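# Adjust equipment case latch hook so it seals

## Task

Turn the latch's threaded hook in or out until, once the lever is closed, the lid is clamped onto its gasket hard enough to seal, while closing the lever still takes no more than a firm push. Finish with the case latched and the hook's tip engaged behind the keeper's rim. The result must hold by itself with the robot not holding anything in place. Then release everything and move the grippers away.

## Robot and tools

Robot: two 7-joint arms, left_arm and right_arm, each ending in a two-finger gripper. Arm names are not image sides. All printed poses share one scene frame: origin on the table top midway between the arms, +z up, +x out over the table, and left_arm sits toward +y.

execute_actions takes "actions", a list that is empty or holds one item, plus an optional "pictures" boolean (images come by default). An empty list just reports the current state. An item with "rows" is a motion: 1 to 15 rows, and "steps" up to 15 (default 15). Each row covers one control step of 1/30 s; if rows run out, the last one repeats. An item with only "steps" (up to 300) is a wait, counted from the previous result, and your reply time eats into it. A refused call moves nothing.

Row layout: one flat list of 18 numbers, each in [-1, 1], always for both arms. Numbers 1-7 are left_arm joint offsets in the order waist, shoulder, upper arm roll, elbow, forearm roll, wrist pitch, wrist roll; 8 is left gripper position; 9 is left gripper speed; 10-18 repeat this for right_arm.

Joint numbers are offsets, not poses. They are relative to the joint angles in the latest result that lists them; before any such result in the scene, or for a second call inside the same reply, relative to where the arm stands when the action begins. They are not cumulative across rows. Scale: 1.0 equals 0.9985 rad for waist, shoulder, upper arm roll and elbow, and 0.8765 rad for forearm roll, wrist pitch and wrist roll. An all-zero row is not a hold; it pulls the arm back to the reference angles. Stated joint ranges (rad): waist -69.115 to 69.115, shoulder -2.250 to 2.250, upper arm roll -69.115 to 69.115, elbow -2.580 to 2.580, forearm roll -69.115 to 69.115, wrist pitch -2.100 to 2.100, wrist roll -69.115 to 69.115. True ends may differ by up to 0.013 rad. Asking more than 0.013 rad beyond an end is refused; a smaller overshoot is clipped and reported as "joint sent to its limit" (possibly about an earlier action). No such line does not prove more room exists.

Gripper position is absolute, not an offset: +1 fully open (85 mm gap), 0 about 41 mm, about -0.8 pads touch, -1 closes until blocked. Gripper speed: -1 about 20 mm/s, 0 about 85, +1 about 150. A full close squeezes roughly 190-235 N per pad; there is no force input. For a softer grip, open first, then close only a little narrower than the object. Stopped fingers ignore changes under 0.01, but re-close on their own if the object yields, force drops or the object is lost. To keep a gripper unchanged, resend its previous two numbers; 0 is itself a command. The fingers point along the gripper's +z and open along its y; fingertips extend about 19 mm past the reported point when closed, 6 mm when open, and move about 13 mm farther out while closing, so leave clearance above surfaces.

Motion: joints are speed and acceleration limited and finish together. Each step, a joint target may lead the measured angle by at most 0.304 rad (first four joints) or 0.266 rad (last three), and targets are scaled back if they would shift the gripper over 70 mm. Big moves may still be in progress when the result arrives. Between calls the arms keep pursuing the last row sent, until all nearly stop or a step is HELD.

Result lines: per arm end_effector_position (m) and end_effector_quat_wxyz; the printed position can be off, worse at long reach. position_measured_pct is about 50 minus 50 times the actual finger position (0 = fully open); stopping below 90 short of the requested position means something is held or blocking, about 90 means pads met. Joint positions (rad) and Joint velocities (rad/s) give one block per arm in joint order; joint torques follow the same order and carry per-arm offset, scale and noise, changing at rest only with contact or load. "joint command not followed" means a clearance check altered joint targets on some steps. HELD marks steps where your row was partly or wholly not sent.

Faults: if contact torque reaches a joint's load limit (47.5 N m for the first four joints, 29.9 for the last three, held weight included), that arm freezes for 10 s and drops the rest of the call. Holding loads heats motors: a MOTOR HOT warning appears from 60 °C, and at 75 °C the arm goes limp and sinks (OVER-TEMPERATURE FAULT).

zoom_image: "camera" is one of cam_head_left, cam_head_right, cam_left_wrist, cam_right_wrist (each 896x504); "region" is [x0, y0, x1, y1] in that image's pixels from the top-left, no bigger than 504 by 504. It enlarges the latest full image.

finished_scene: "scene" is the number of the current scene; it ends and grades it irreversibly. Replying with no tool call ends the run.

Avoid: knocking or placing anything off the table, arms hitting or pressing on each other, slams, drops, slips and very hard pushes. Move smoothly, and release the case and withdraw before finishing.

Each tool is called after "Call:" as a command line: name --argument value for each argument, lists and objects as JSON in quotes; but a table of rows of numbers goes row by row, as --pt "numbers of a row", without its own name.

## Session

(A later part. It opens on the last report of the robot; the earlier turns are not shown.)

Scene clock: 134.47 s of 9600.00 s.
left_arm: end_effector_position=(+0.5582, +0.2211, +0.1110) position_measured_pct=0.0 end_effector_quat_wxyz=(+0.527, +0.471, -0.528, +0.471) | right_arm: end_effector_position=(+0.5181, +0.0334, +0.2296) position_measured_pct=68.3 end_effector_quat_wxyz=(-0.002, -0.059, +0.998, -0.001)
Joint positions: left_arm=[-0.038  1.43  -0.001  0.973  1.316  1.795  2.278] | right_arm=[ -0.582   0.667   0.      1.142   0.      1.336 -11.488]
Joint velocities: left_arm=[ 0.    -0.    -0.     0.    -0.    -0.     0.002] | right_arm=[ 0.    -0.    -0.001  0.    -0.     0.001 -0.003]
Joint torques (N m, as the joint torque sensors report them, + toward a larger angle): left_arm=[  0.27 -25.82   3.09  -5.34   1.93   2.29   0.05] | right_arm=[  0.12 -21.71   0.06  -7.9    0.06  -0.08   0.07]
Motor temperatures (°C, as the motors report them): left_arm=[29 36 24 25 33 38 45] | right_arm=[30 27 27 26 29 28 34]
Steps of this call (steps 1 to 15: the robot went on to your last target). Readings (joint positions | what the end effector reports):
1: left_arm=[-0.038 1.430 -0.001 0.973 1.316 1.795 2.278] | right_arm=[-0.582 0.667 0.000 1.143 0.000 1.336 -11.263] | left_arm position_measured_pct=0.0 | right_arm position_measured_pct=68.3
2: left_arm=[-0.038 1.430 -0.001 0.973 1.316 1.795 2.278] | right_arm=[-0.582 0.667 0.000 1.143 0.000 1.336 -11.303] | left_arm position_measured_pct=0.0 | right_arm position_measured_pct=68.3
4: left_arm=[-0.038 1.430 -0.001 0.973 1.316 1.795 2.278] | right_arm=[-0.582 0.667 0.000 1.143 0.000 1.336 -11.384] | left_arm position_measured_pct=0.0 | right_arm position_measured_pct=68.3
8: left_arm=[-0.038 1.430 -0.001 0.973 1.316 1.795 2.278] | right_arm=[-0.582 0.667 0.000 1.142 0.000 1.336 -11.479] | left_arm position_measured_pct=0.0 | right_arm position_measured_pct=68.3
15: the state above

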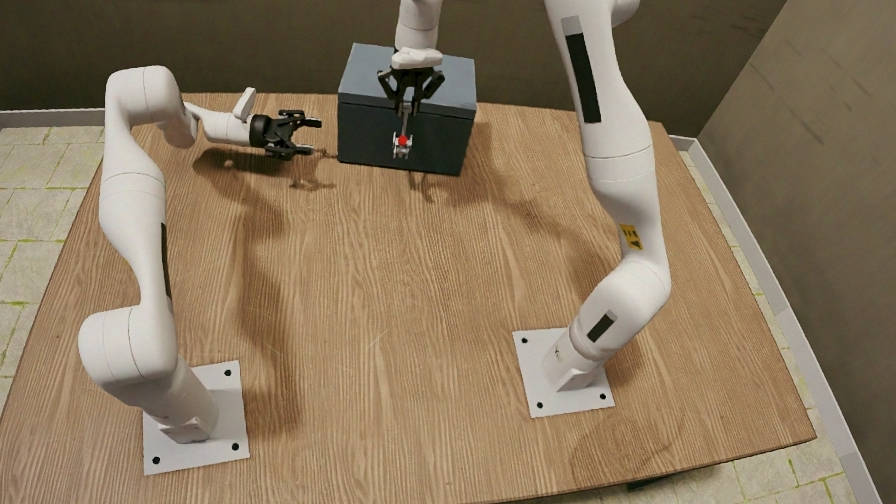

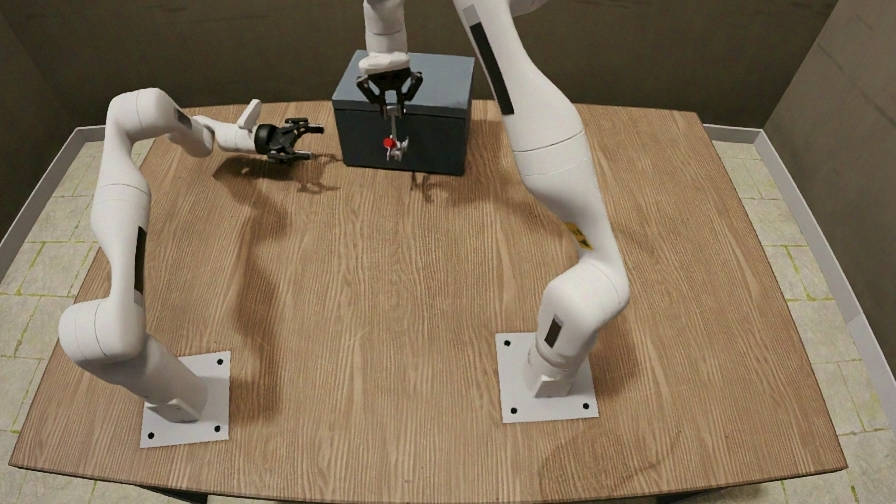

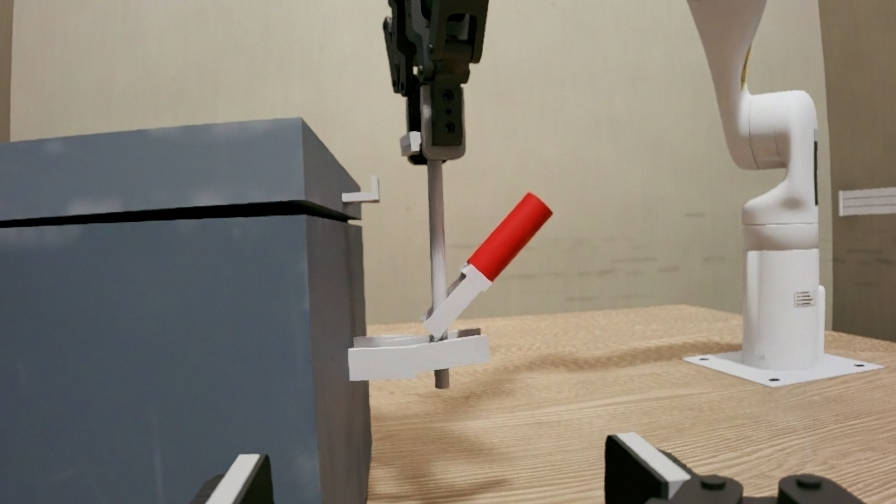

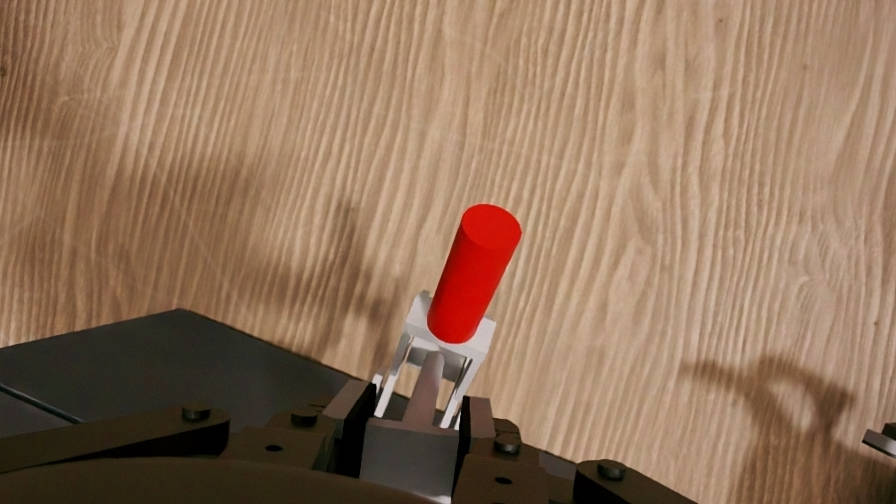

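Call:
execute_actions --actions '[{"rows":[[0,0,0,0,0,0,0,1,0,0,0,0,0,0,0,-0.266,-0.37,-0.5]],"steps":15}]' --pictures false

Call:
execute_actions --actions '[{"rows":[[0,0,0,0,0,0,0,1,0,0.005,0.0098,0,-0.0164,0,0.0075,0.0057,-0.37,-0.5],[0,0,0,0,0,0,0,1,0,0.005,0.0098,0,-0.0164,0,0.0075,0.0057,-0.37,-0.5],[0,0,0,0,0,0,0,1,0,0.01,0.0195,0,-0.0329,0,0.015,0.0114,-0.37,-0.5],[0,0,0,0,0,0,0,1,0,0.01,0.0195,0,-0.0329,0,0.015,0.0114,-0.37,-0.5],[0,0,0,0,0,0,0,1,0,0.015,0.0293,0,-0.0493,0,0.0226,0.017,-0.37,-0.5],[0,0,0,0,0,0,0,1,0,0.015,0.0293,0,-0.0493,0,0.0226,0.017,-0.37,-0.5],[0,0,0,0,0,0,0,1,0,0.02,0.039,0,-0.0657,0,0.03,0.0228,-0.37,-0.5],[0,0,0,0,0,0,0,1,0,0.02,0.039,0,-0.0657,0,0.03,0.0228,-0.37,-0.5],[0,0,0,0,0,0,0,1,0,0.025,0.0488,0,-0.0822,0,0.0377,0.0285,-0.37,-0.5],[0,0,0,0,0,0,0,1,0,0.025,0.0488,0,-0.0822,0,0.0377,0.0285,-0.37,-0.5],[0,0,0,0,0,0,0,1,0,0.03,0.0586,0,-0.0987,0,0.0452,0.0342,-0.37,-0.5]],"steps":15}]' --pictures false

Call:
execute_actions --actions '[{"steps":12}]'

Scene clock: 138.87 s of 9600.00 s.
left_arm: end_effector_position=(+0.5582, +0.2211, +0.1110) position_measured_pct=0.0 end_effector_quat_wxyz=(+0.527, +0.471, -0.528, +0.471) | right_arm: end_effector_position=(+0.5180, +0.0336, +0.2296) position_measured_pct=68.3 end_effector_quat_wxyz=(-0.002, +0.057, +0.998, -0.001)
Joint positions: left_arm=[-0.038  1.43  -0.001  0.973  1.316  1.795  2.278] | right_arm=[ -0.582   0.667   0.      1.142  -0.      1.336 -11.721]
Joint velocities: left_arm=[ 0.    -0.    -0.    -0.     0.    -0.     0.001] | right_arm=[ 0.001 -0.    -0.001  0.    -0.002 -0.001 -0.007]
Joint torques (N m, as the joint torque sensors report them, + toward a larger angle): left_arm=[ -0.05 -25.92   3.2   -5.6    1.94   2.14   0.16] | right_arm=[  0.07 -21.67  -0.07  -7.87   0.06  -0.19   0.14]
Motor temperatures (°C, as the motors report them): left_arm=[29 36 24 25 33 38 45] | right_arm=[30 27 27 26 29 28 34]
Steps of this call (steps 1 to 15: the robot went on to your last target; steps 16 to 117: nothing new was sent; steps 118 to 132: all 15 steps of this action). Readings (joint positions | what the end effector reports):
118: left_arm=[-0.038 1.430 -0.001 0.973 1.316 1.795 2.278] | right_arm=[-0.582 0.667 0.000 1.142 0.000 1.336 -11.490] | left_arm position_measured_pct=0.0 | right_arm position_measured_pct=68.3
119: left_arm=[-0.038 1.430 -0.001 0.973 1.316 1.795 2.278] | right_arm=[-0.582 0.667 0.000 1.142 0.000 1.336 -11.499] | left_arm position_measured_pct=0.0 | right_arm position_measured_pct=68.3
121: left_arm=[-0.038 1.430 -0.001 0.973 1.316 1.795 2.278] | right_arm=[-0.582 0.667 0.000 1.142 0.000 1.336 -11.550] | left_arm position_measured_pct=0.0 | right_arm position_measured_pct=68.3
125: left_arm=[-0.038 1.430 -0.001 0.973 1.316 1.795 2.278] | right_arm=[-0.582 0.667 0.000 1.142 -0.000 1.336 -11.687] | left_arm position_measured_pct=0.0 | right_arm position_measured_pct=68.3
132: the state above

Scene clock: 139.37 s of 9600.00 s.
left_arm: end_effector_position=(+0.5582, +0.2211, +0.1110) position_measured_pct=0.0 end_effector_quat_wxyz=(+0.527, +0.471, -0.528, +0.471) | right_arm: end_effector_position=(+0.5430, +0.0306, +0.2260) position_measured_pct=68.3 end_effector_quat_wxyz=(-0.002, +0.058, +0.998, -0.002)
Joint positions: left_arm=[-0.038  1.43  -0.001  0.973  1.316  1.795  2.278] | right_arm=[ -0.554   0.722   0.001   1.052   0.      1.373 -11.693]
Joint velocities: left_arm=[-0.001 -0.     0.     0.001 -0.     0.     0.   ] | right_arm=[ 0.023  0.054  0.003 -0.085 -0.001  0.041  0.029]
Joint torques (N m, as the joint torque sensors report them, + toward a larger angle): left_arm=[ -0.12 -25.81   3.04  -5.18   1.57   2.47  -0.02] | right_arm=[ -1.17 -23.51  -0.17  -8.49   0.01  -0.11   0.38]
Motor temperatures (°C, as the motors report them): left_arm=[29 36 24 25 33 38 45] | right_arm=[30 27 27 26 29 28 34]
Steps of this call (steps 1 to 15: all 15 steps of this action). Readings (joint positions | what the end effector reports):
1: left_arm=[-0.038 1.430 -0.001 0.973 1.316 1.795 2.278] | right_arm=[-0.582 0.668 0.000 1.142 -0.000 1.336 -11.721] | left_arm position_measured_pct=0.0 | right_arm position_measured_pct=68.3
2: left_arm=[-0.038 1.430 -0.001 0.973 1.316 1.795 2.278] | right_arm=[-0.580 0.670 -0.000 1.137 -0.000 1.338 -11.720] | left_arm position_measured_pct=0.0 | right_arm position_measured_pct=68.3
4: left_arm=[-0.038 1.430 -0.001 0.973 1.316 1.795 2.278] | right_arm=[-0.577 0.676 0.000 1.127 0.000 1.342 -11.716] | left_arm position_measured_pct=0.0 | right_arm position_measured_pct=68.3
8: left_arm=[-0.038 1.430 -0.001 0.973 1.316 1.795 2.278] | right_arm=[-0.568 0.693 0.001 1.100 0.000 1.353 -11.708] | left_arm position_measured_pct=0.0 | right_arm position_measured_pct=68.3
15: the state above

Scene clock: 139.77 s of 9600.00 s.
left_arm: end_effector_position=(+0.5582, +0.2211, +0.1110) position_measured_pct=0.0 end_effector_quat_wxyz=(+0.527, +0.471, -0.528, +0.471) | right_arm: end_effector_position=(+0.5449, +0.0304, +0.2254) position_measured_pct=68.3 end_effector_quat_wxyz=(-0.002, +0.058, +0.998, -0.002)
Joint positions: left_arm=[-0.038  1.43  -0.001  0.973  1.316  1.795  2.278] | right_arm=[ -0.552   0.727   0.001   1.045   0.      1.376 -11.691]
Joint velocities: left_arm=[-0.001 -0.     0.    -0.001  0.     0.     0.001] | right_arm=[ 0.     0.001 -0.    -0.002  0.     0.001 -0.001]
Joint torques (N m, as the joint torque sensors report them, + toward a larger angle): left_arm=[  0.31 -25.76   3.02  -5.37   1.67   2.47   0.16] | right_arm=[ -0.24 -22.91  -0.39  -8.55  -0.25  -0.32  -0.16]
Motor temperatures (°C, as the motors report them): left_arm=[29 36 24 25 33 38 45] | right_arm=[30 27 27 26 29 28 34]
Steps of this call (steps 1 to 12: the robot went on to your last target). Readings (joint positions | what the end effector reports):
1: left_arm=[-0.038 1.430 -0.001 0.973 1.316 1.795 2.278] | right_arm=[-0.553 0.723 0.001 1.050 0.000 1.374 -11.692] | left_arm position_measured_pct=0.0 | right_arm position_measured_pct=68.3
2: left_arm=[-0.038 1.430 -0.001 0.973 1.316 1.795 2.278] | right_arm=[-0.553 0.724 0.001 1.048 0.000 1.375 -11.691] | left_arm position_measured_pct=0.0 | right_arm position_measured_pct=68.3
4: left_arm=[-0.038 1.430 -0.001 0.973 1.316 1.795 2.278] | right_arm=[-0.552 0.725 0.001 1.046 0.000 1.376 -11.691] | left_arm position_measured_pct=0.0 | right_arm position_measured_pct=68.3
8: left_arm=[-0.038 1.430 -0.001 0.973 1.316 1.795 2.278] | right_arm=[-0.552 0.726 0.001 1.045 0.000 1.376 -11.691] | left_arm position_measured_pct=0.0 | right_arm position_measured_pct=68.3
12: the state above

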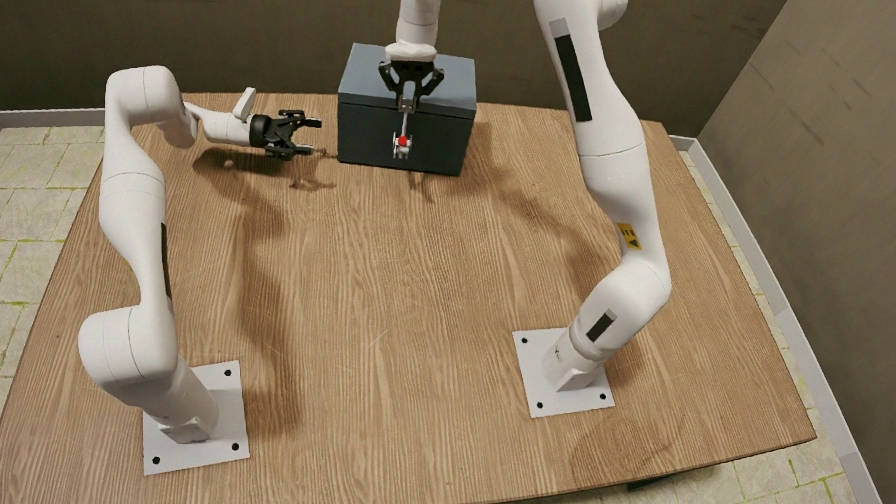

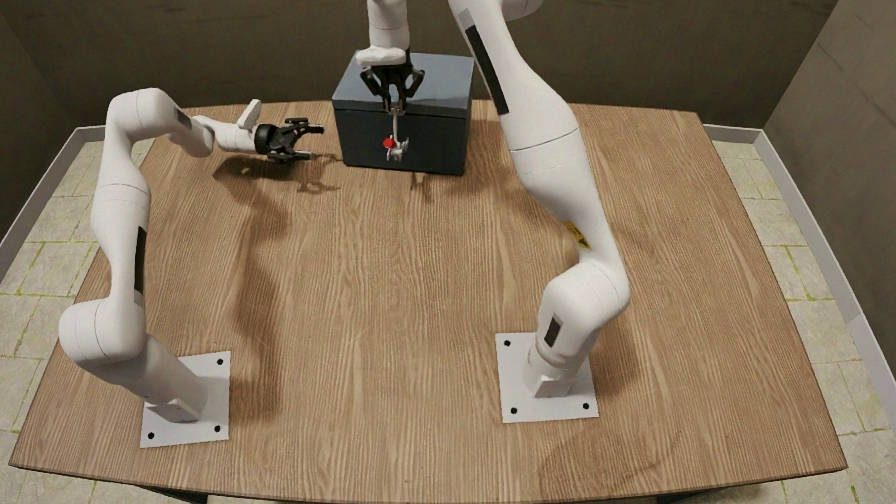

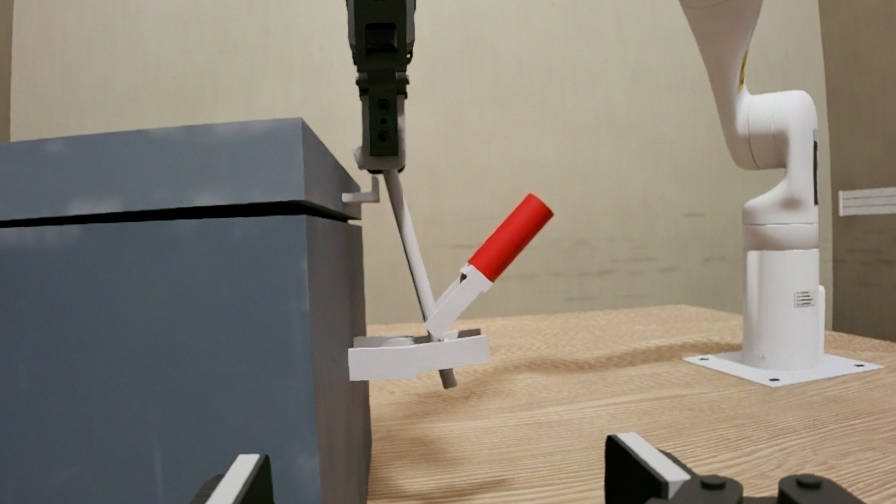

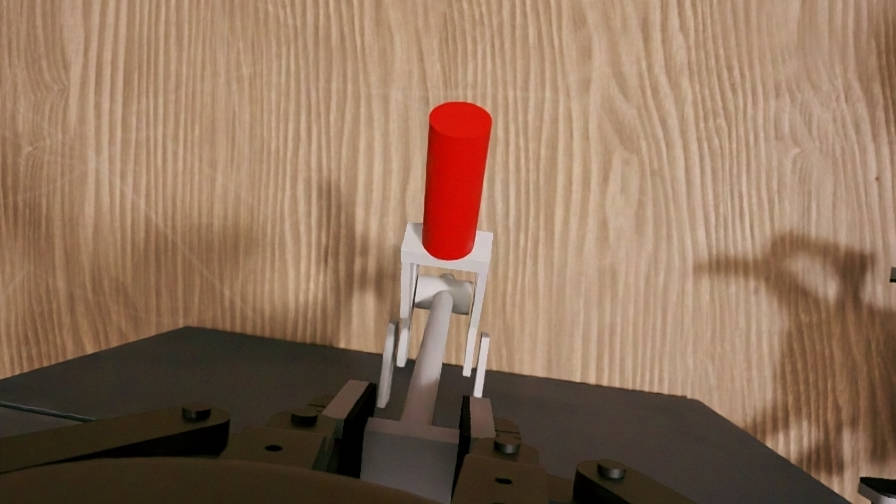

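Call:
execute_actions --actions '[{"rows":[[0,0,0,0,0,0,0,1,0,0.0023,0.0045,0,-0.0076,0,0.0035,0.0026,-0.37,-0.5],[0,0,0,0,0,0,0,1,0,0.0023,0.0045,0,-0.0076,0,0.0035,0.0026,-0.37,-0.5],[0,0,0,0,0,0,0,1,0,0.0046,0.009,0,-0.0152,0,0.007,0.005,-0.37,-0.5],[0,0,0,0,0,0,0,1,0,0.0046,0.009,0,-0.0152,0,0.007,0.005,-0.37,-0.5],[0,0,0,0,0,0,0,1,0,0.0046,0.009,0,-0.0152,0,0.007,0.005,-0.37,-0.5],[0,0,0,0,0,0,0,1,0,0.0046,0.009,0,-0.0152,0,0.007,0.005,-0.37,-0.5],[0,0,0,0,0,0,0,1,0,0.0046,0.009,0,-0.0152,0,0.007,0.005,-0.37,-0.5],[0,0,0,0,0,0,0,1,0,0.0046,0.009,0,-0.0152,0,0.007,0.005,-0.37,-0.5],[0,0,0,0,0,0,0,1,0,0.0046,0.009,0,-0.0152,0,0.007,0.005,-0.37,-0.5],[0,0,0,0,0,0,0,1,0,0.0046,0.009,0,-0.0152,0,0.007,0.005,-0.12,0.3]],"steps":15}]'

Scene clock: 143.03 s of 9600.00 s.
left_arm: end_effector_position=(+0.5582, +0.2211, +0.1110) position_measured_pct=0.0 end_effector_quat_wxyz=(+0.527, +0.471, -0.528, +0.471) | right_arm: end_effector_position=(+0.5489, +0.0298, +0.2248) position_measured_pct=57.9 end_effector_quat_wxyz=(-0.002, +0.058, +0.998, -0.002)
Joint positions: left_arm=[-0.038  1.43  -0.001  0.973  1.316  1.795  2.278] | right_arm=[ -0.547   0.735   0.001   1.03    0.      1.382 -11.686]
Joint velocities: left_arm=[-0.001  0.    -0.     0.001  0.    -0.     0.001] | right_arm=[ 0.001 -0.     0.002 -0.002 -0.001 -0.002  0.002]
Joint torques (N m, as the joint torque sensors report them, + toward a larger angle): left_arm=[  0.49 -25.74   2.99  -5.31   1.81   2.24   0.04] | right_arm=[ -0.55 -22.72  -0.21  -8.18   0.09  -0.14   0.08]
Motor temperatures (°C, as the motors report them): left_arm=[29 36 24 25 33 38 45] | right_arm=[30 27 27 26 29 28 34]
Steps of this call (steps 1 to 15: the robot went on to your last target; steps 16 to 83: nothing new was sent; steps 84 to 98: all 15 steps of this action). Readings (joint positions | what the end effector reports):
84: left_arm=[-0.038 1.430 -0.001 0.973 1.316 1.795 2.278] | right_arm=[-0.551 0.727 0.000 1.044 0.000 1.376 -11.691] | left_arm position_measured_pct=0.0 | right_arm position_measured_pct=68.3
85: left_arm=[-0.038 1.430 -0.001 0.973 1.316 1.795 2.278] | right_arm=[-0.550 0.728 0.000 1.042 0.000 1.377 -11.690] | left_arm position_measured_pct=0.0 | right_arm position_measured_pct=68.3
87: left_arm=[-0.038 1.430 -0.001 0.973 1.316 1.795 2.278] | right_arm=[-0.549 0.732 0.000 1.037 0.000 1.379 -11.689] | left_arm position_measured_pct=0.0 | right_arm position_measured_pct=68.3
91: left_arm=[-0.038 1.430 -0.001 0.973 1.316 1.795 2.278] | right_arm=[-0.548 0.735 0.000 1.032 0.000 1.382 -11.687] | left_arm position_measured_pct=0.0 | right_arm position_measured_pct=68.3
98: the state above

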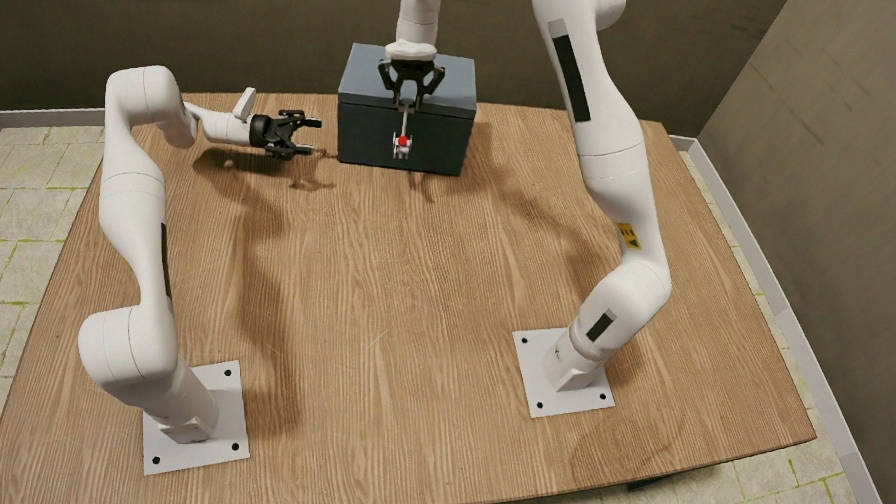

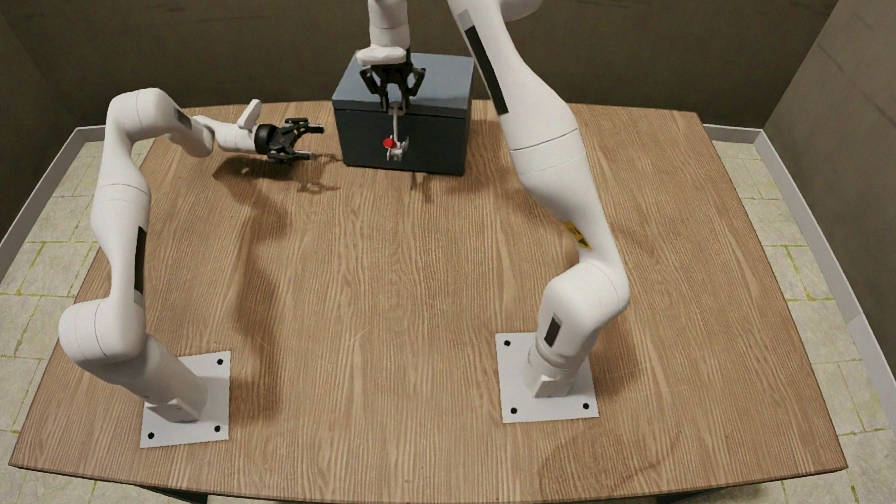

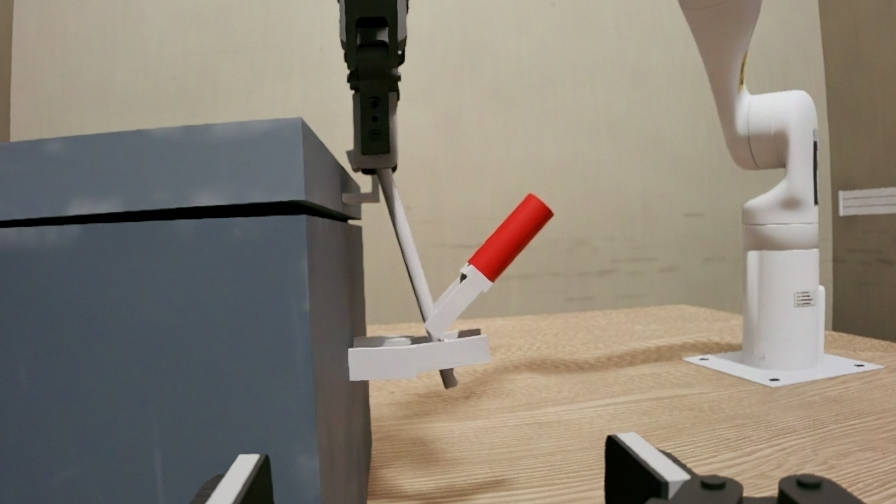

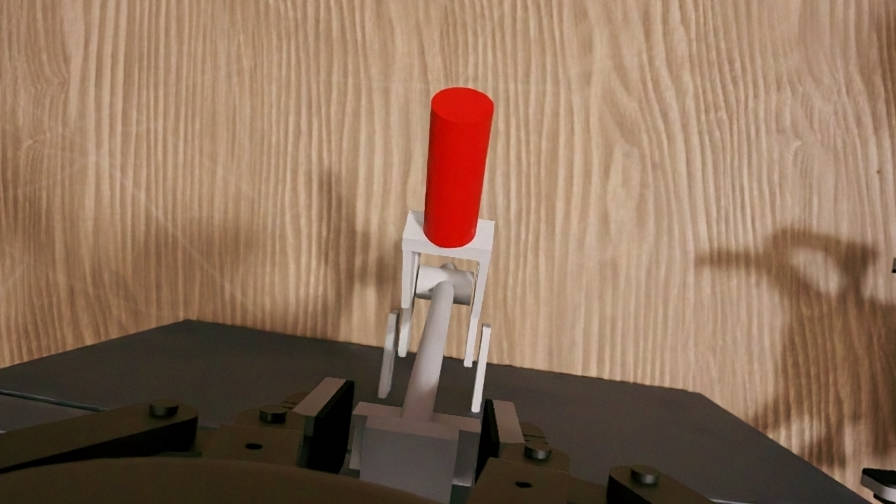

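Call:
execute_actions --actions '[{"rows":[[0,0,0,0,0,0,0,1,0,-0.0076,-0.0134,0,0.03,0,-0.02,-0.0086,-0.12,0.3],[0,0,0,0,0,0,0,1,0,-0.0076,-0.0134,0,0.03,0,-0.02,-0.0086,-0.12,0.3],[0,0,0,0,0,0,0,1,0,-0.015,-0.027,0,0.06,0,-0.04,-0.017,-0.12,0.3],[0,0,0,0,0,0,0,1,0,-0.015,-0.027,0,0.06,0,-0.04,-0.017,-0.12,0.3],[0,0,0,0,0,0,0,1,0,-0.023,-0.04,0,0.089,0,-0.06,-0.026,-0.12,0.3],[0,0,0,0,0,0,0,1,0,-0.023,-0.04,0,0.089,0,-0.06,-0.026,-0.12,0.3],[0,0,0,0,0,0,0,1,0,-0.03,-0.054,0,0.119,0,-0.08,-0.034,-0.12,0.3],[0,0,0,0,0,0,0,1,0,-0.038,-0.067,0,0.149,0,-0.1,-0.043,-0.12,0.3],[0,0,0,0,0,0,0,1,0,-0.038,-0.067,0,0.149,0,-0.1,-0.043,-0.12,0.3],[0,0,0,0,0,0,0,1,0,-0.038,-0.067,0,0.149,0,-0.1,-0.043,-0.12,0.3],[0,0,0,0,0,0,0,1,0,-0.038,-0.067,0,0.149,0,-0.1,-0.043,-0.6,0.5]],"steps":15}]' --pictures false

Call:
execute_actions --actions '[{"rows":[[0,0,0,0,0,0,0,1,0,-0.008,-0.006,0,0.031,0,-0.028,-0.009,-0.6,0.5],[0,0,0,0,0,0,0,1,0,-0.008,-0.006,0,0.031,0,-0.028,-0.009,-0.6,0.5],[0,0,0,0,0,0,0,1,0,-0.016,-0.012,0,0.062,0,-0.056,-0.017,-0.6,0.5],[0,0,0,0,0,0,0,1,0,-0.016,-0.012,0,0.062,0,-0.056,-0.017,-0.6,0.5],[0,0,0,0,0,0,0,1,0,-0.024,-0.018,0,0.093,0,-0.085,-0.026,-0.6,0.5],[0,0,0,0,0,0,0,1,0,-0.024,-0.018,0,0.093,0,-0.085,-0.026,-0.6,0.5],[0,0,0,0,0,0,0,1,0,-0.031,-0.024,0,0.123,0,-0.113,-0.035,-0.6,0.5],[0,0,0,0,0,0,0,1,0,-0.031,-0.024,0,0.123,0,-0.113,-0.035,-0.6,0.5],[0,0,0,0,0,0,0,1,0,-0.039,-0.03,0,0.154,0,-0.141,-0.043,-0.6,0.5],[0,0,0,0,0,0,0,1,0,-0.039,-0.03,0,0.154,0,-0.141,-0.043,-0.6,0.5],[0,0,0,0,0,0,0,1,0,-0.047,-0.036,0,0.185,0,-0.169,-0.052,-0.6,0.5]],"steps":15}]' --pictures false

Call:
execute_actions --actions '[{"steps":10}]'

Scene clock: 155.87 s of 9600.00 s.
left_arm: end_effector_position=(+0.5582, +0.2211, +0.1110) position_measured_pct=0.0 end_effector_quat_wxyz=(+0.527, +0.471, -0.528, +0.471) | right_arm: end_effector_position=(+0.5172, +0.0341, +0.2173) position_measured_pct=65.9 end_effector_quat_wxyz=(-0.000, +0.058, +0.998, -0.000)
Joint positions: left_arm=[-0.038  1.43  -0.001  0.973  1.316  1.795  2.278] | right_arm=[ -0.583   0.672   0.      1.174   0.      1.297 -11.723]
Joint velocities: left_arm=[-0.001 -0.    -0.     0.001 -0.    -0.001  0.   ] | right_arm=[-0.014 -0.023  0.002  0.065  0.    -0.039 -0.016]
Joint torques (N m, as the joint torque sensors report them, + toward a larger angle): left_arm=[  0.51 -25.96   2.85  -5.28   2.14   2.24   0.09] | right_arm=[  0.49 -21.29  -0.39  -8.57  -0.1    0.08  -0.22]
Motor temperatures (°C, as the motors report them): left_arm=[29 36 24 25 33 38 45] | right_arm=[30 27 27 26 29 28 34]
Steps of this call (steps 1 to 15: the robot went on to your last target; steps 16 to 370: nothing new was sent; steps 371 to 385: all 15 steps of this action). Readings (joint positions | what the end effector reports):
371: left_arm=[-0.038 1.430 -0.001 0.973 1.316 1.795 2.278] | right_arm=[-0.547 0.735 0.001 1.030 0.000 1.382 -11.686] | left_arm position_measured_pct=0.0 | right_arm position_measured_pct=56.0
372: left_arm=[-0.038 1.430 -0.001 0.973 1.316 1.795 2.278] | right_arm=[-0.549 0.732 0.001 1.036 0.001 1.379 -11.688] | left_arm position_measured_pct=0.0 | right_arm position_measured_pct=56.0
374: left_arm=[-0.038 1.430 -0.001 0.973 1.316 1.795 2.278] | right_arm=[-0.553 0.724 0.001 1.053 0.000 1.368 -11.692] | left_arm position_measured_pct=0.0 | right_arm position_measured_pct=56.0
378: left_arm=[-0.038 1.430 -0.001 0.973 1.316 1.795 2.278] | right_arm=[-0.566 0.702 0.001 1.101 0.000 1.340 -11.704] | left_arm position_measured_pct=0.0 | right_arm position_measured_pct=56.0
385: the state above

Scene clock: 156.37 s of 9600.00 s.
left_arm: end_effector_position=(+0.5582, +0.2211, +0.1110) position_measured_pct=0.0 end_effector_quat_wxyz=(+0.527, +0.471, -0.528, +0.471) | right_arm: end_effector_position=(+0.4839, +0.0387, +0.1857) position_measured_pct=80.2 end_effector_quat_wxyz=(-0.001, +0.057, +0.998, -0.001)
Joint positions: left_arm=[-0.038  1.43  -0.001  0.973  1.316  1.795  2.278] | right_arm=[ -0.626   0.64   -0.      1.341  -0.      1.162 -11.765]
Joint velocities: left_arm=[-0. -0. -0. -0. -0. -0. -0.] | right_arm=[-0.059 -0.038 -0.005  0.255 -0.003 -0.2   -0.068]
Joint torques (N m, as the joint torque sensors report them, + toward a larger angle): left_arm=[  0.1  -25.86   2.74  -5.39   1.84   2.22   0.15] | right_arm=[  0.2  -21.14   0.61  -7.76   0.31   0.27   0.07]
Motor temperatures (°C, as the motors report them): left_arm=[29 36 24 25 33 38 45] | right_arm=[30 27 27 26 29 28 34]
Steps of this call (steps 1 to 15: all 15 steps of this action). Readings (joint positions | what the end effector reports):
1: left_arm=[-0.038 1.430 -0.001 0.973 1.316 1.795 2.278] | right_arm=[-0.584 0.671 0.000 1.176 0.000 1.295 -11.724] | left_arm position_measured_pct=0.0 | right_arm position_measured_pct=69.8
2: left_arm=[-0.038 1.430 -0.001 0.973 1.316 1.795 2.278] | right_arm=[-0.586 0.670 0.001 1.182 0.000 1.291 -11.725] | left_arm position_measured_pct=0.0 | right_arm position_measured_pct=73.8
4: left_arm=[-0.038 1.430 -0.001 0.973 1.316 1.795 2.278] | right_arm=[-0.590 0.666 0.001 1.199 0.000 1.277 -11.729] | left_arm position_measured_pct=0.0 | right_arm position_measured_pct=78.2
8: left_arm=[-0.038 1.430 -0.001 0.973 1.316 1.795 2.278] | right_arm=[-0.603 0.657 0.000 1.248 0.000 1.238 -11.741] | left_arm position_measured_pct=0.0 | right_arm position_measured_pct=79.8
15: the state above

Scene clock: 156.70 s of 9600.00 s.
left_arm: end_effector_position=(+0.5582, +0.2211, +0.1110) position_measured_pct=0.0 end_effector_quat_wxyz=(+0.527, +0.471, -0.528, +0.471) | right_arm: end_effector_position=(+0.4805, +0.0386, +0.1827) position_measured_pct=80.2 end_effector_quat_wxyz=(-0.000, +0.057, +0.998, -0.001)
Joint positions: left_arm=[-0.038  1.43  -0.001  0.973  1.316  1.795  2.278] | right_arm=[ -0.63    0.636   0.      1.358   0.      1.149 -11.769]
Joint velocities: left_arm=[-0.     0.     0.    -0.     0.     0.001  0.   ] | right_arm=[-0.001 -0.002  0.001  0.003 -0.001 -0.001  0.001]
Joint torques (N m, as the joint torque sensors report them, + toward a larger angle): left_arm=[  0.34 -25.73   2.89  -5.11   1.95   2.05   0.04] | right_arm=[ -0.4  -20.36  -0.67  -6.92  -0.11   0.41  -0.13]
Motor temperatures (°C, as the motors report them): left_arm=[29 36 24 25 33 38 45] | right_arm=[30 27 27 26 29 28 34]
Steps of this call (steps 1 to 10: the robot went on to your last target). Readings (joint positions | what the end effector reports):
1: left_arm=[-0.038 1.430 -0.001 0.973 1.316 1.795 2.278] | right_arm=[-0.627 0.639 -0.000 1.348 -0.000 1.157 -11.766] | left_arm position_measured_pct=0.0 | right_arm position_measured_pct=80.2
2: left_arm=[-0.038 1.430 -0.001 0.973 1.316 1.795 2.278] | right_arm=[-0.628 0.638 -0.000 1.352 -0.000 1.153 -11.767] | left_arm position_measured_pct=0.0 | right_arm position_measured_pct=80.2
4: left_arm=[-0.038 1.430 -0.001 0.973 1.316 1.795 2.278] | right_arm=[-0.629 0.638 -0.000 1.356 0.000 1.150 -11.768] | left_arm position_measured_pct=0.0 | right_arm position_measured_pct=80.2
8: left_arm=[-0.038 1.430 -0.001 0.973 1.316 1.795 2.278] | right_arm=[-0.630 0.637 0.000 1.358 0.000 1.149 -11.769] | left_arm position_measured_pct=0.0 | right_arm position_measured_pct=80.2
10: the state above

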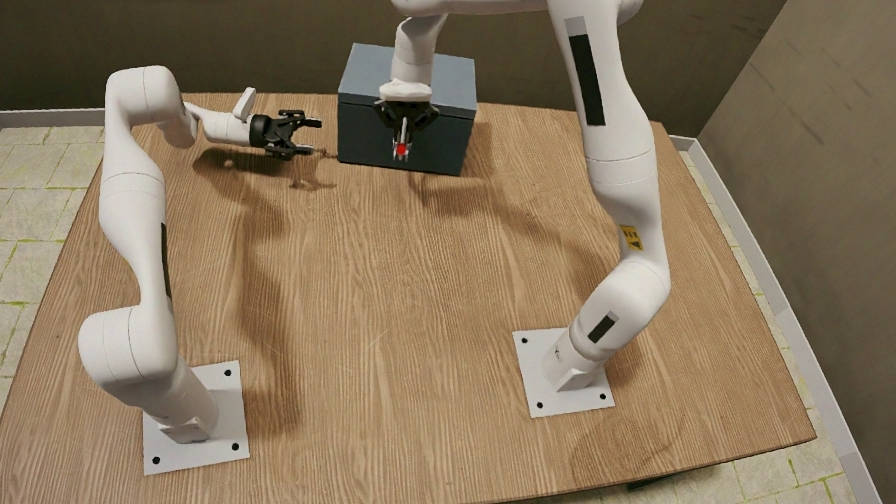

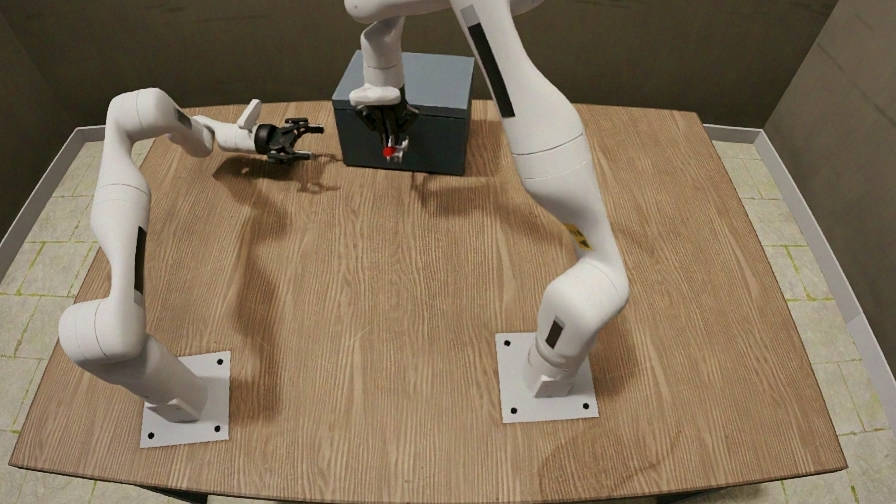

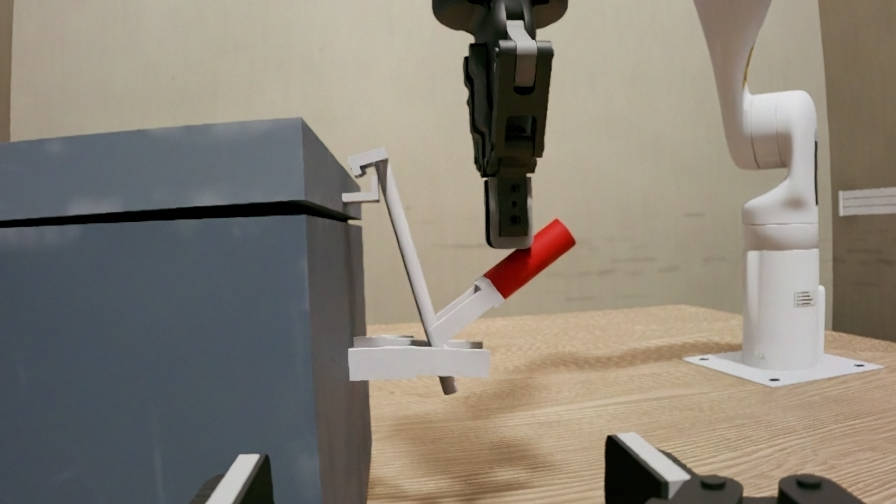

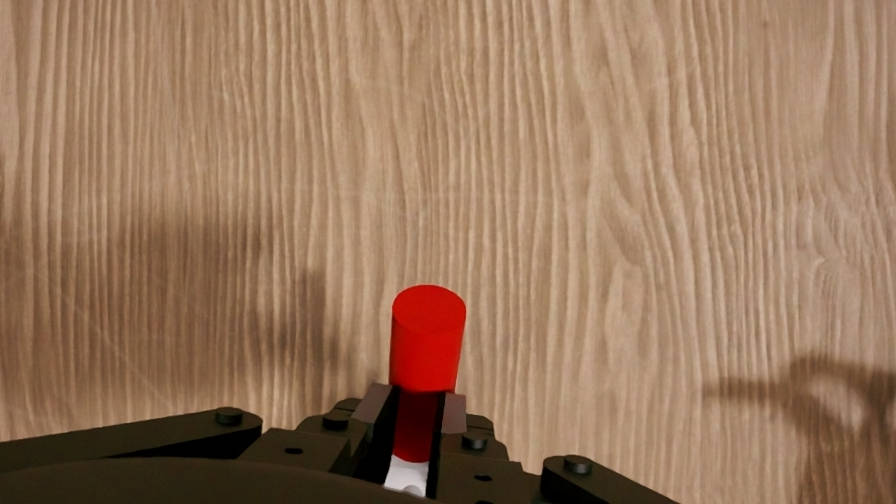

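Call:
execute_actions --actions '[{"rows":[[0,0,0,0,0,0,0,1,0,-0.0045,0.0015,0,0.022,0,-0.027,-0.005,-0.6,0.5],[0,0,0,0,0,0,0,1,0,-0.0045,0.0015,0,0.022,0,-0.027,-0.005,-0.6,0.5],[0,0,0,0,0,0,0,1,0,-0.009,0.003,0,0.044,0,-0.054,-0.01,-0.6,0.5],[0,0,0,0,0,0,0,1,0,-0.009,0.003,0,0.044,0,-0.054,-0.01,-0.6,0.5],[0,0,0,0,0,0,0,1,0,-0.0135,0.0045,0,0.066,0,-0.082,-0.016,-0.6,0.5],[0,0,0,0,0,0,0,1,0,-0.0135,0.0045,0,0.066,0,-0.082,-0.016,-0.6,0.5],[0,0,0,0,0,0,0,1,0,-0.018,0.006,0,0.088,0,-0.109,-0.021,-0.6,0.5],[0,0,0,0,0,0,0,1,0,-0.018,0.006,0,0.088,0,-0.109,-0.021,-0.6,0.5],[0,0,0,0,0,0,0,1,0,-0.018,0.0155,0,0.0975,0,-0.13,-0.021,-0.6,0.5],[0,0,0,0,0,0,0,1,0,-0.018,0.0155,0,0.0975,0,-0.13,-0.021,-0.6,0.5],[0,0,0,0,0,0,0,1,0,-0.018,0.025,0,0.107,0,-0.152,-0.021,-0.6,0.5],[0,0,0,0,0,0,0,1,0,-0.018,0.025,0,0.107,0,-0.152,-0.021,-0.6,0.5],[0,0,0,0,0,0,0,1,0,-0.018,0.0345,0,0.1165,0,-0.174,-0.021,-0.6,0.5],[0,0,0,0,0,0,0,1,0,-0.018,0.0345,0,0.1165,0,-0.174,-0.021,-0.6,0.5],[0,0,0,0,0,0,0,1,0,-0.018,0.044,0,0.126,0,-0.195,-0.021,-0.6,0.5]],"steps":15}]' --pictures false

Call:
execute_actions --actions '[{"steps":15}]'

Scene clock: 160.73 s of 9600.00 s.
left_arm: end_effector_position=(+0.5582, +0.2211, +0.1110) position_measured_pct=0.0 end_effector_quat_wxyz=(+0.527, +0.471, -0.528, +0.471) | right_arm: end_effector_position=(+0.4667, +0.0401, +0.1389) position_measured_pct=80.2 end_effector_quat_wxyz=(-0.000, +0.058, +0.998, +0.000)
Joint positions: left_arm=[-0.038  1.43  -0.001  0.973  1.316  1.795  2.278] | right_arm=[ -0.648   0.663  -0.      1.465  -0.      1.014 -11.787]
Joint velocities: left_arm=[ 0.    -0.     0.    -0.     0.     0.001 -0.001] | right_arm=[-0.01   0.118 -0.004  0.156 -0.007 -0.278 -0.005]
Joint torques (N m, as the joint torque sensors report them, + toward a larger angle): left_arm=[ -0.05 -25.83   2.94  -5.42   1.79   2.17  -0.01] | right_arm=[  0.62 -19.06   0.74  -6.63   0.07  -0.73   0.19]
Motor temperatures (°C, as the motors report them): left_arm=[29 36 24 25 33 38 45] | right_arm=[30 27 27 26 29 28 34]
Steps of this call (steps 1 to 30: the robot went on to your last target; steps 31 to 106: nothing new was sent; steps 107 to 121: all 15 steps of this action). Readings (joint positions | what the end effector reports):
107: left_arm=[-0.038 1.430 -0.001 0.973 1.316 1.795 2.278] | right_arm=[-0.630 0.636 0.000 1.359 0.000 1.148 -11.769] | left_arm position_measured_pct=0.0 | right_arm position_measured_pct=80.2
108: left_arm=[-0.038 1.430 -0.001 0.973 1.316 1.795 2.278] | right_arm=[-0.631 0.636 0.001 1.363 0.000 1.143 -11.770] | left_arm position_measured_pct=0.0 | right_arm position_measured_pct=80.2
110: left_arm=[-0.038 1.430 -0.001 0.973 1.316 1.795 2.278] | right_arm=[-0.634 0.637 0.001 1.377 0.000 1.129 -11.772] | left_arm position_measured_pct=0.0 | right_arm position_measured_pct=80.2
114: left_arm=[-0.038 1.430 -0.001 0.973 1.316 1.795 2.278] | right_arm=[-0.641 0.639 0.000 1.413 0.000 1.089 -11.780] | left_arm position_measured_pct=0.0 | right_arm position_measured_pct=80.2
121: the state above

Scene clock: 161.23 s of 9600.00 s.
left_arm: end_effector_position=(+0.5582, +0.2211, +0.1110) position_measured_pct=0.0 end_effector_quat_wxyz=(+0.527, +0.471, -0.528, +0.471) | right_arm: end_effector_position=(+0.4660, +0.0403, +0.1285) position_measured_pct=80.2 end_effector_quat_wxyz=(+0.001, +0.057, +0.998, +0.001)
Joint positions: left_arm=[-0.038  1.43  -0.001  0.973  1.316  1.795  2.278] | right_arm=[ -0.649   0.673  -0.      1.484  -0.      0.981 -11.787]
Joint velocities: left_arm=[-0.    -0.    -0.     0.    -0.     0.    -0.001] | right_arm=[ 0.    -0.     0.    -0.     0.001 -0.002 -0.001]
Joint torques (N m, as the joint torque sensors report them, + toward a larger angle): left_arm=[  0.35 -25.77   2.67  -5.23   1.75   2.19   0.1 ] | right_arm=[  0.33 -14.69   0.02  -6.98   0.07  -1.94   0.12]
Motor temperatures (°C, as the motors report them): left_arm=[29 36 24 25 33 38 45] | right_arm=[30 27 27 26 29 28 34]
Steps of this call (steps 1 to 15: the robot went on to your last target). Readings (joint positions | what the end effector reports):
1: left_arm=[-0.038 1.430 -0.001 0.973 1.316 1.795 2.278] | right_arm=[-0.648 0.667 -0.000 1.470 -0.000 1.005 -11.787] | left_arm position_measured_pct=0.0 | right_arm position_measured_pct=80.2
2: left_arm=[-0.038 1.430 -0.001 0.973 1.316 1.795 2.278] | right_arm=[-0.648 0.670 -0.000 1.475 -0.000 0.997 -11.787] | left_arm position_measured_pct=0.0 | right_arm position_measured_pct=80.2
4: left_arm=[-0.038 1.430 -0.001 0.973 1.316 1.795 2.278] | right_arm=[-0.648 0.673 -0.000 1.480 -0.000 0.987 -11.787] | left_arm position_measured_pct=0.0 | right_arm position_measured_pct=80.2
8: left_arm=[-0.038 1.430 -0.001 0.973 1.316 1.795 2.278] | right_arm=[-0.649 0.673 -0.000 1.483 -0.000 0.982 -11.787] | left_arm position_measured_pct=0.0 | right_arm position_measured_pct=80.2
15: the state above

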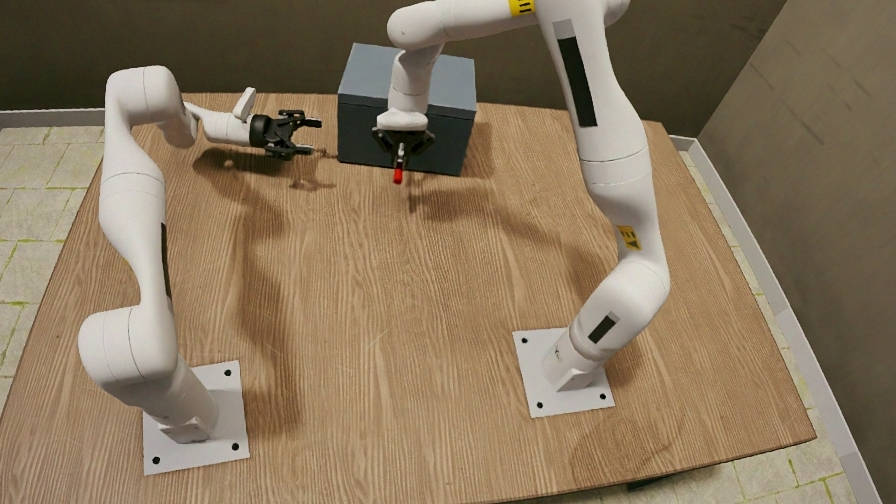

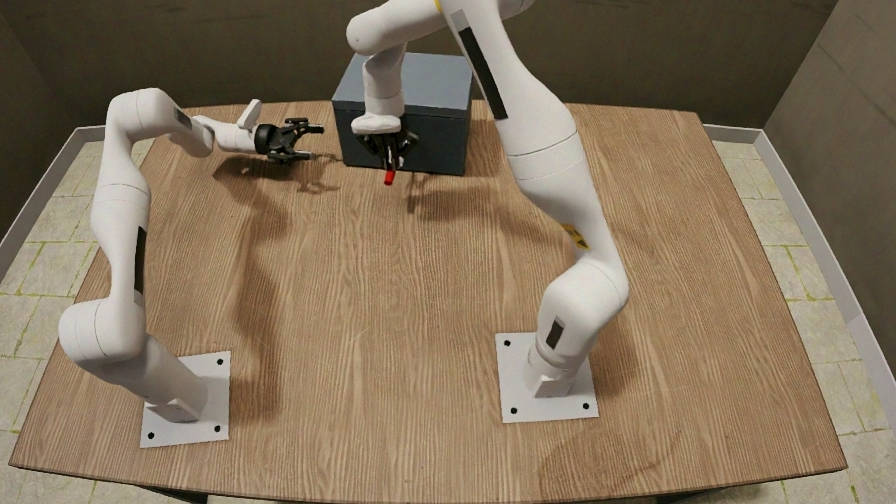

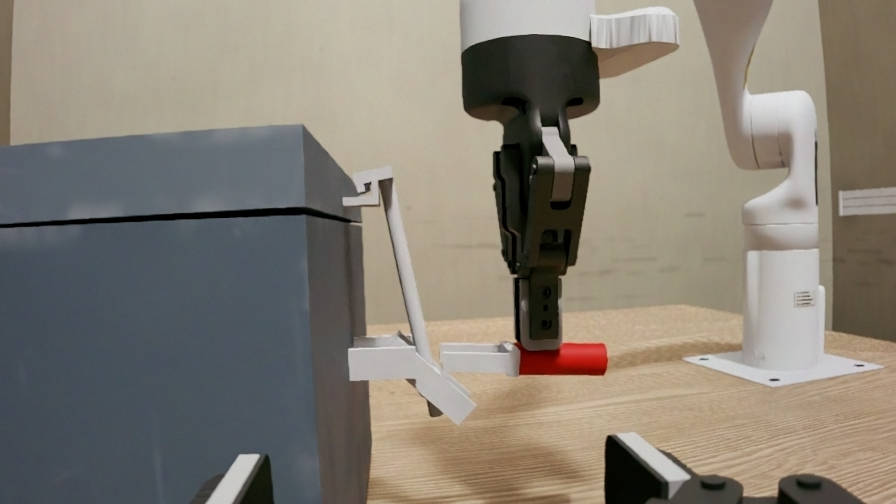

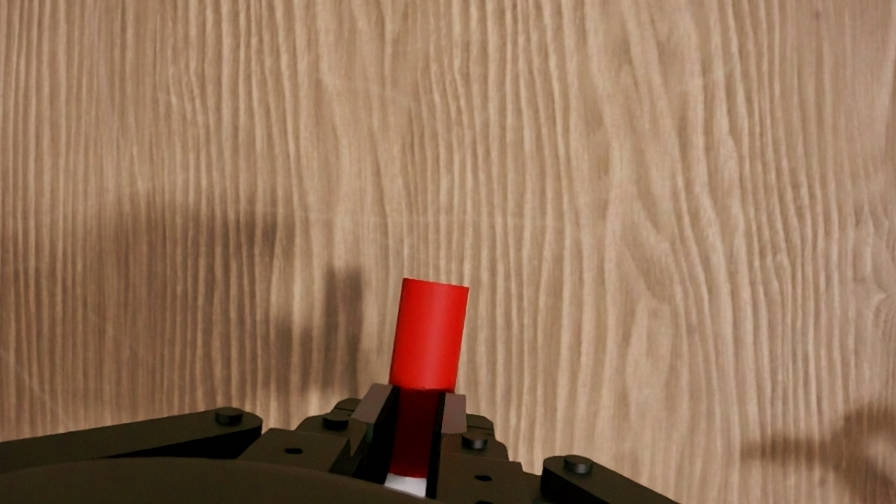

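Call:
zoom_image --camera "cam_left_wrist" --region '[250, 130, 410, 240]'

Region (250, 130, 410, 240) of cam_left_wrist's 896x504 image, scaled by 3.150; it fills the top 346 rows of this view, and the rest is white.

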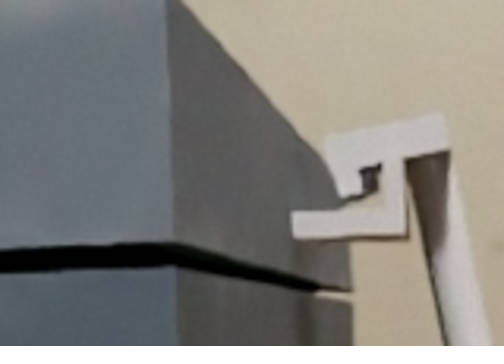

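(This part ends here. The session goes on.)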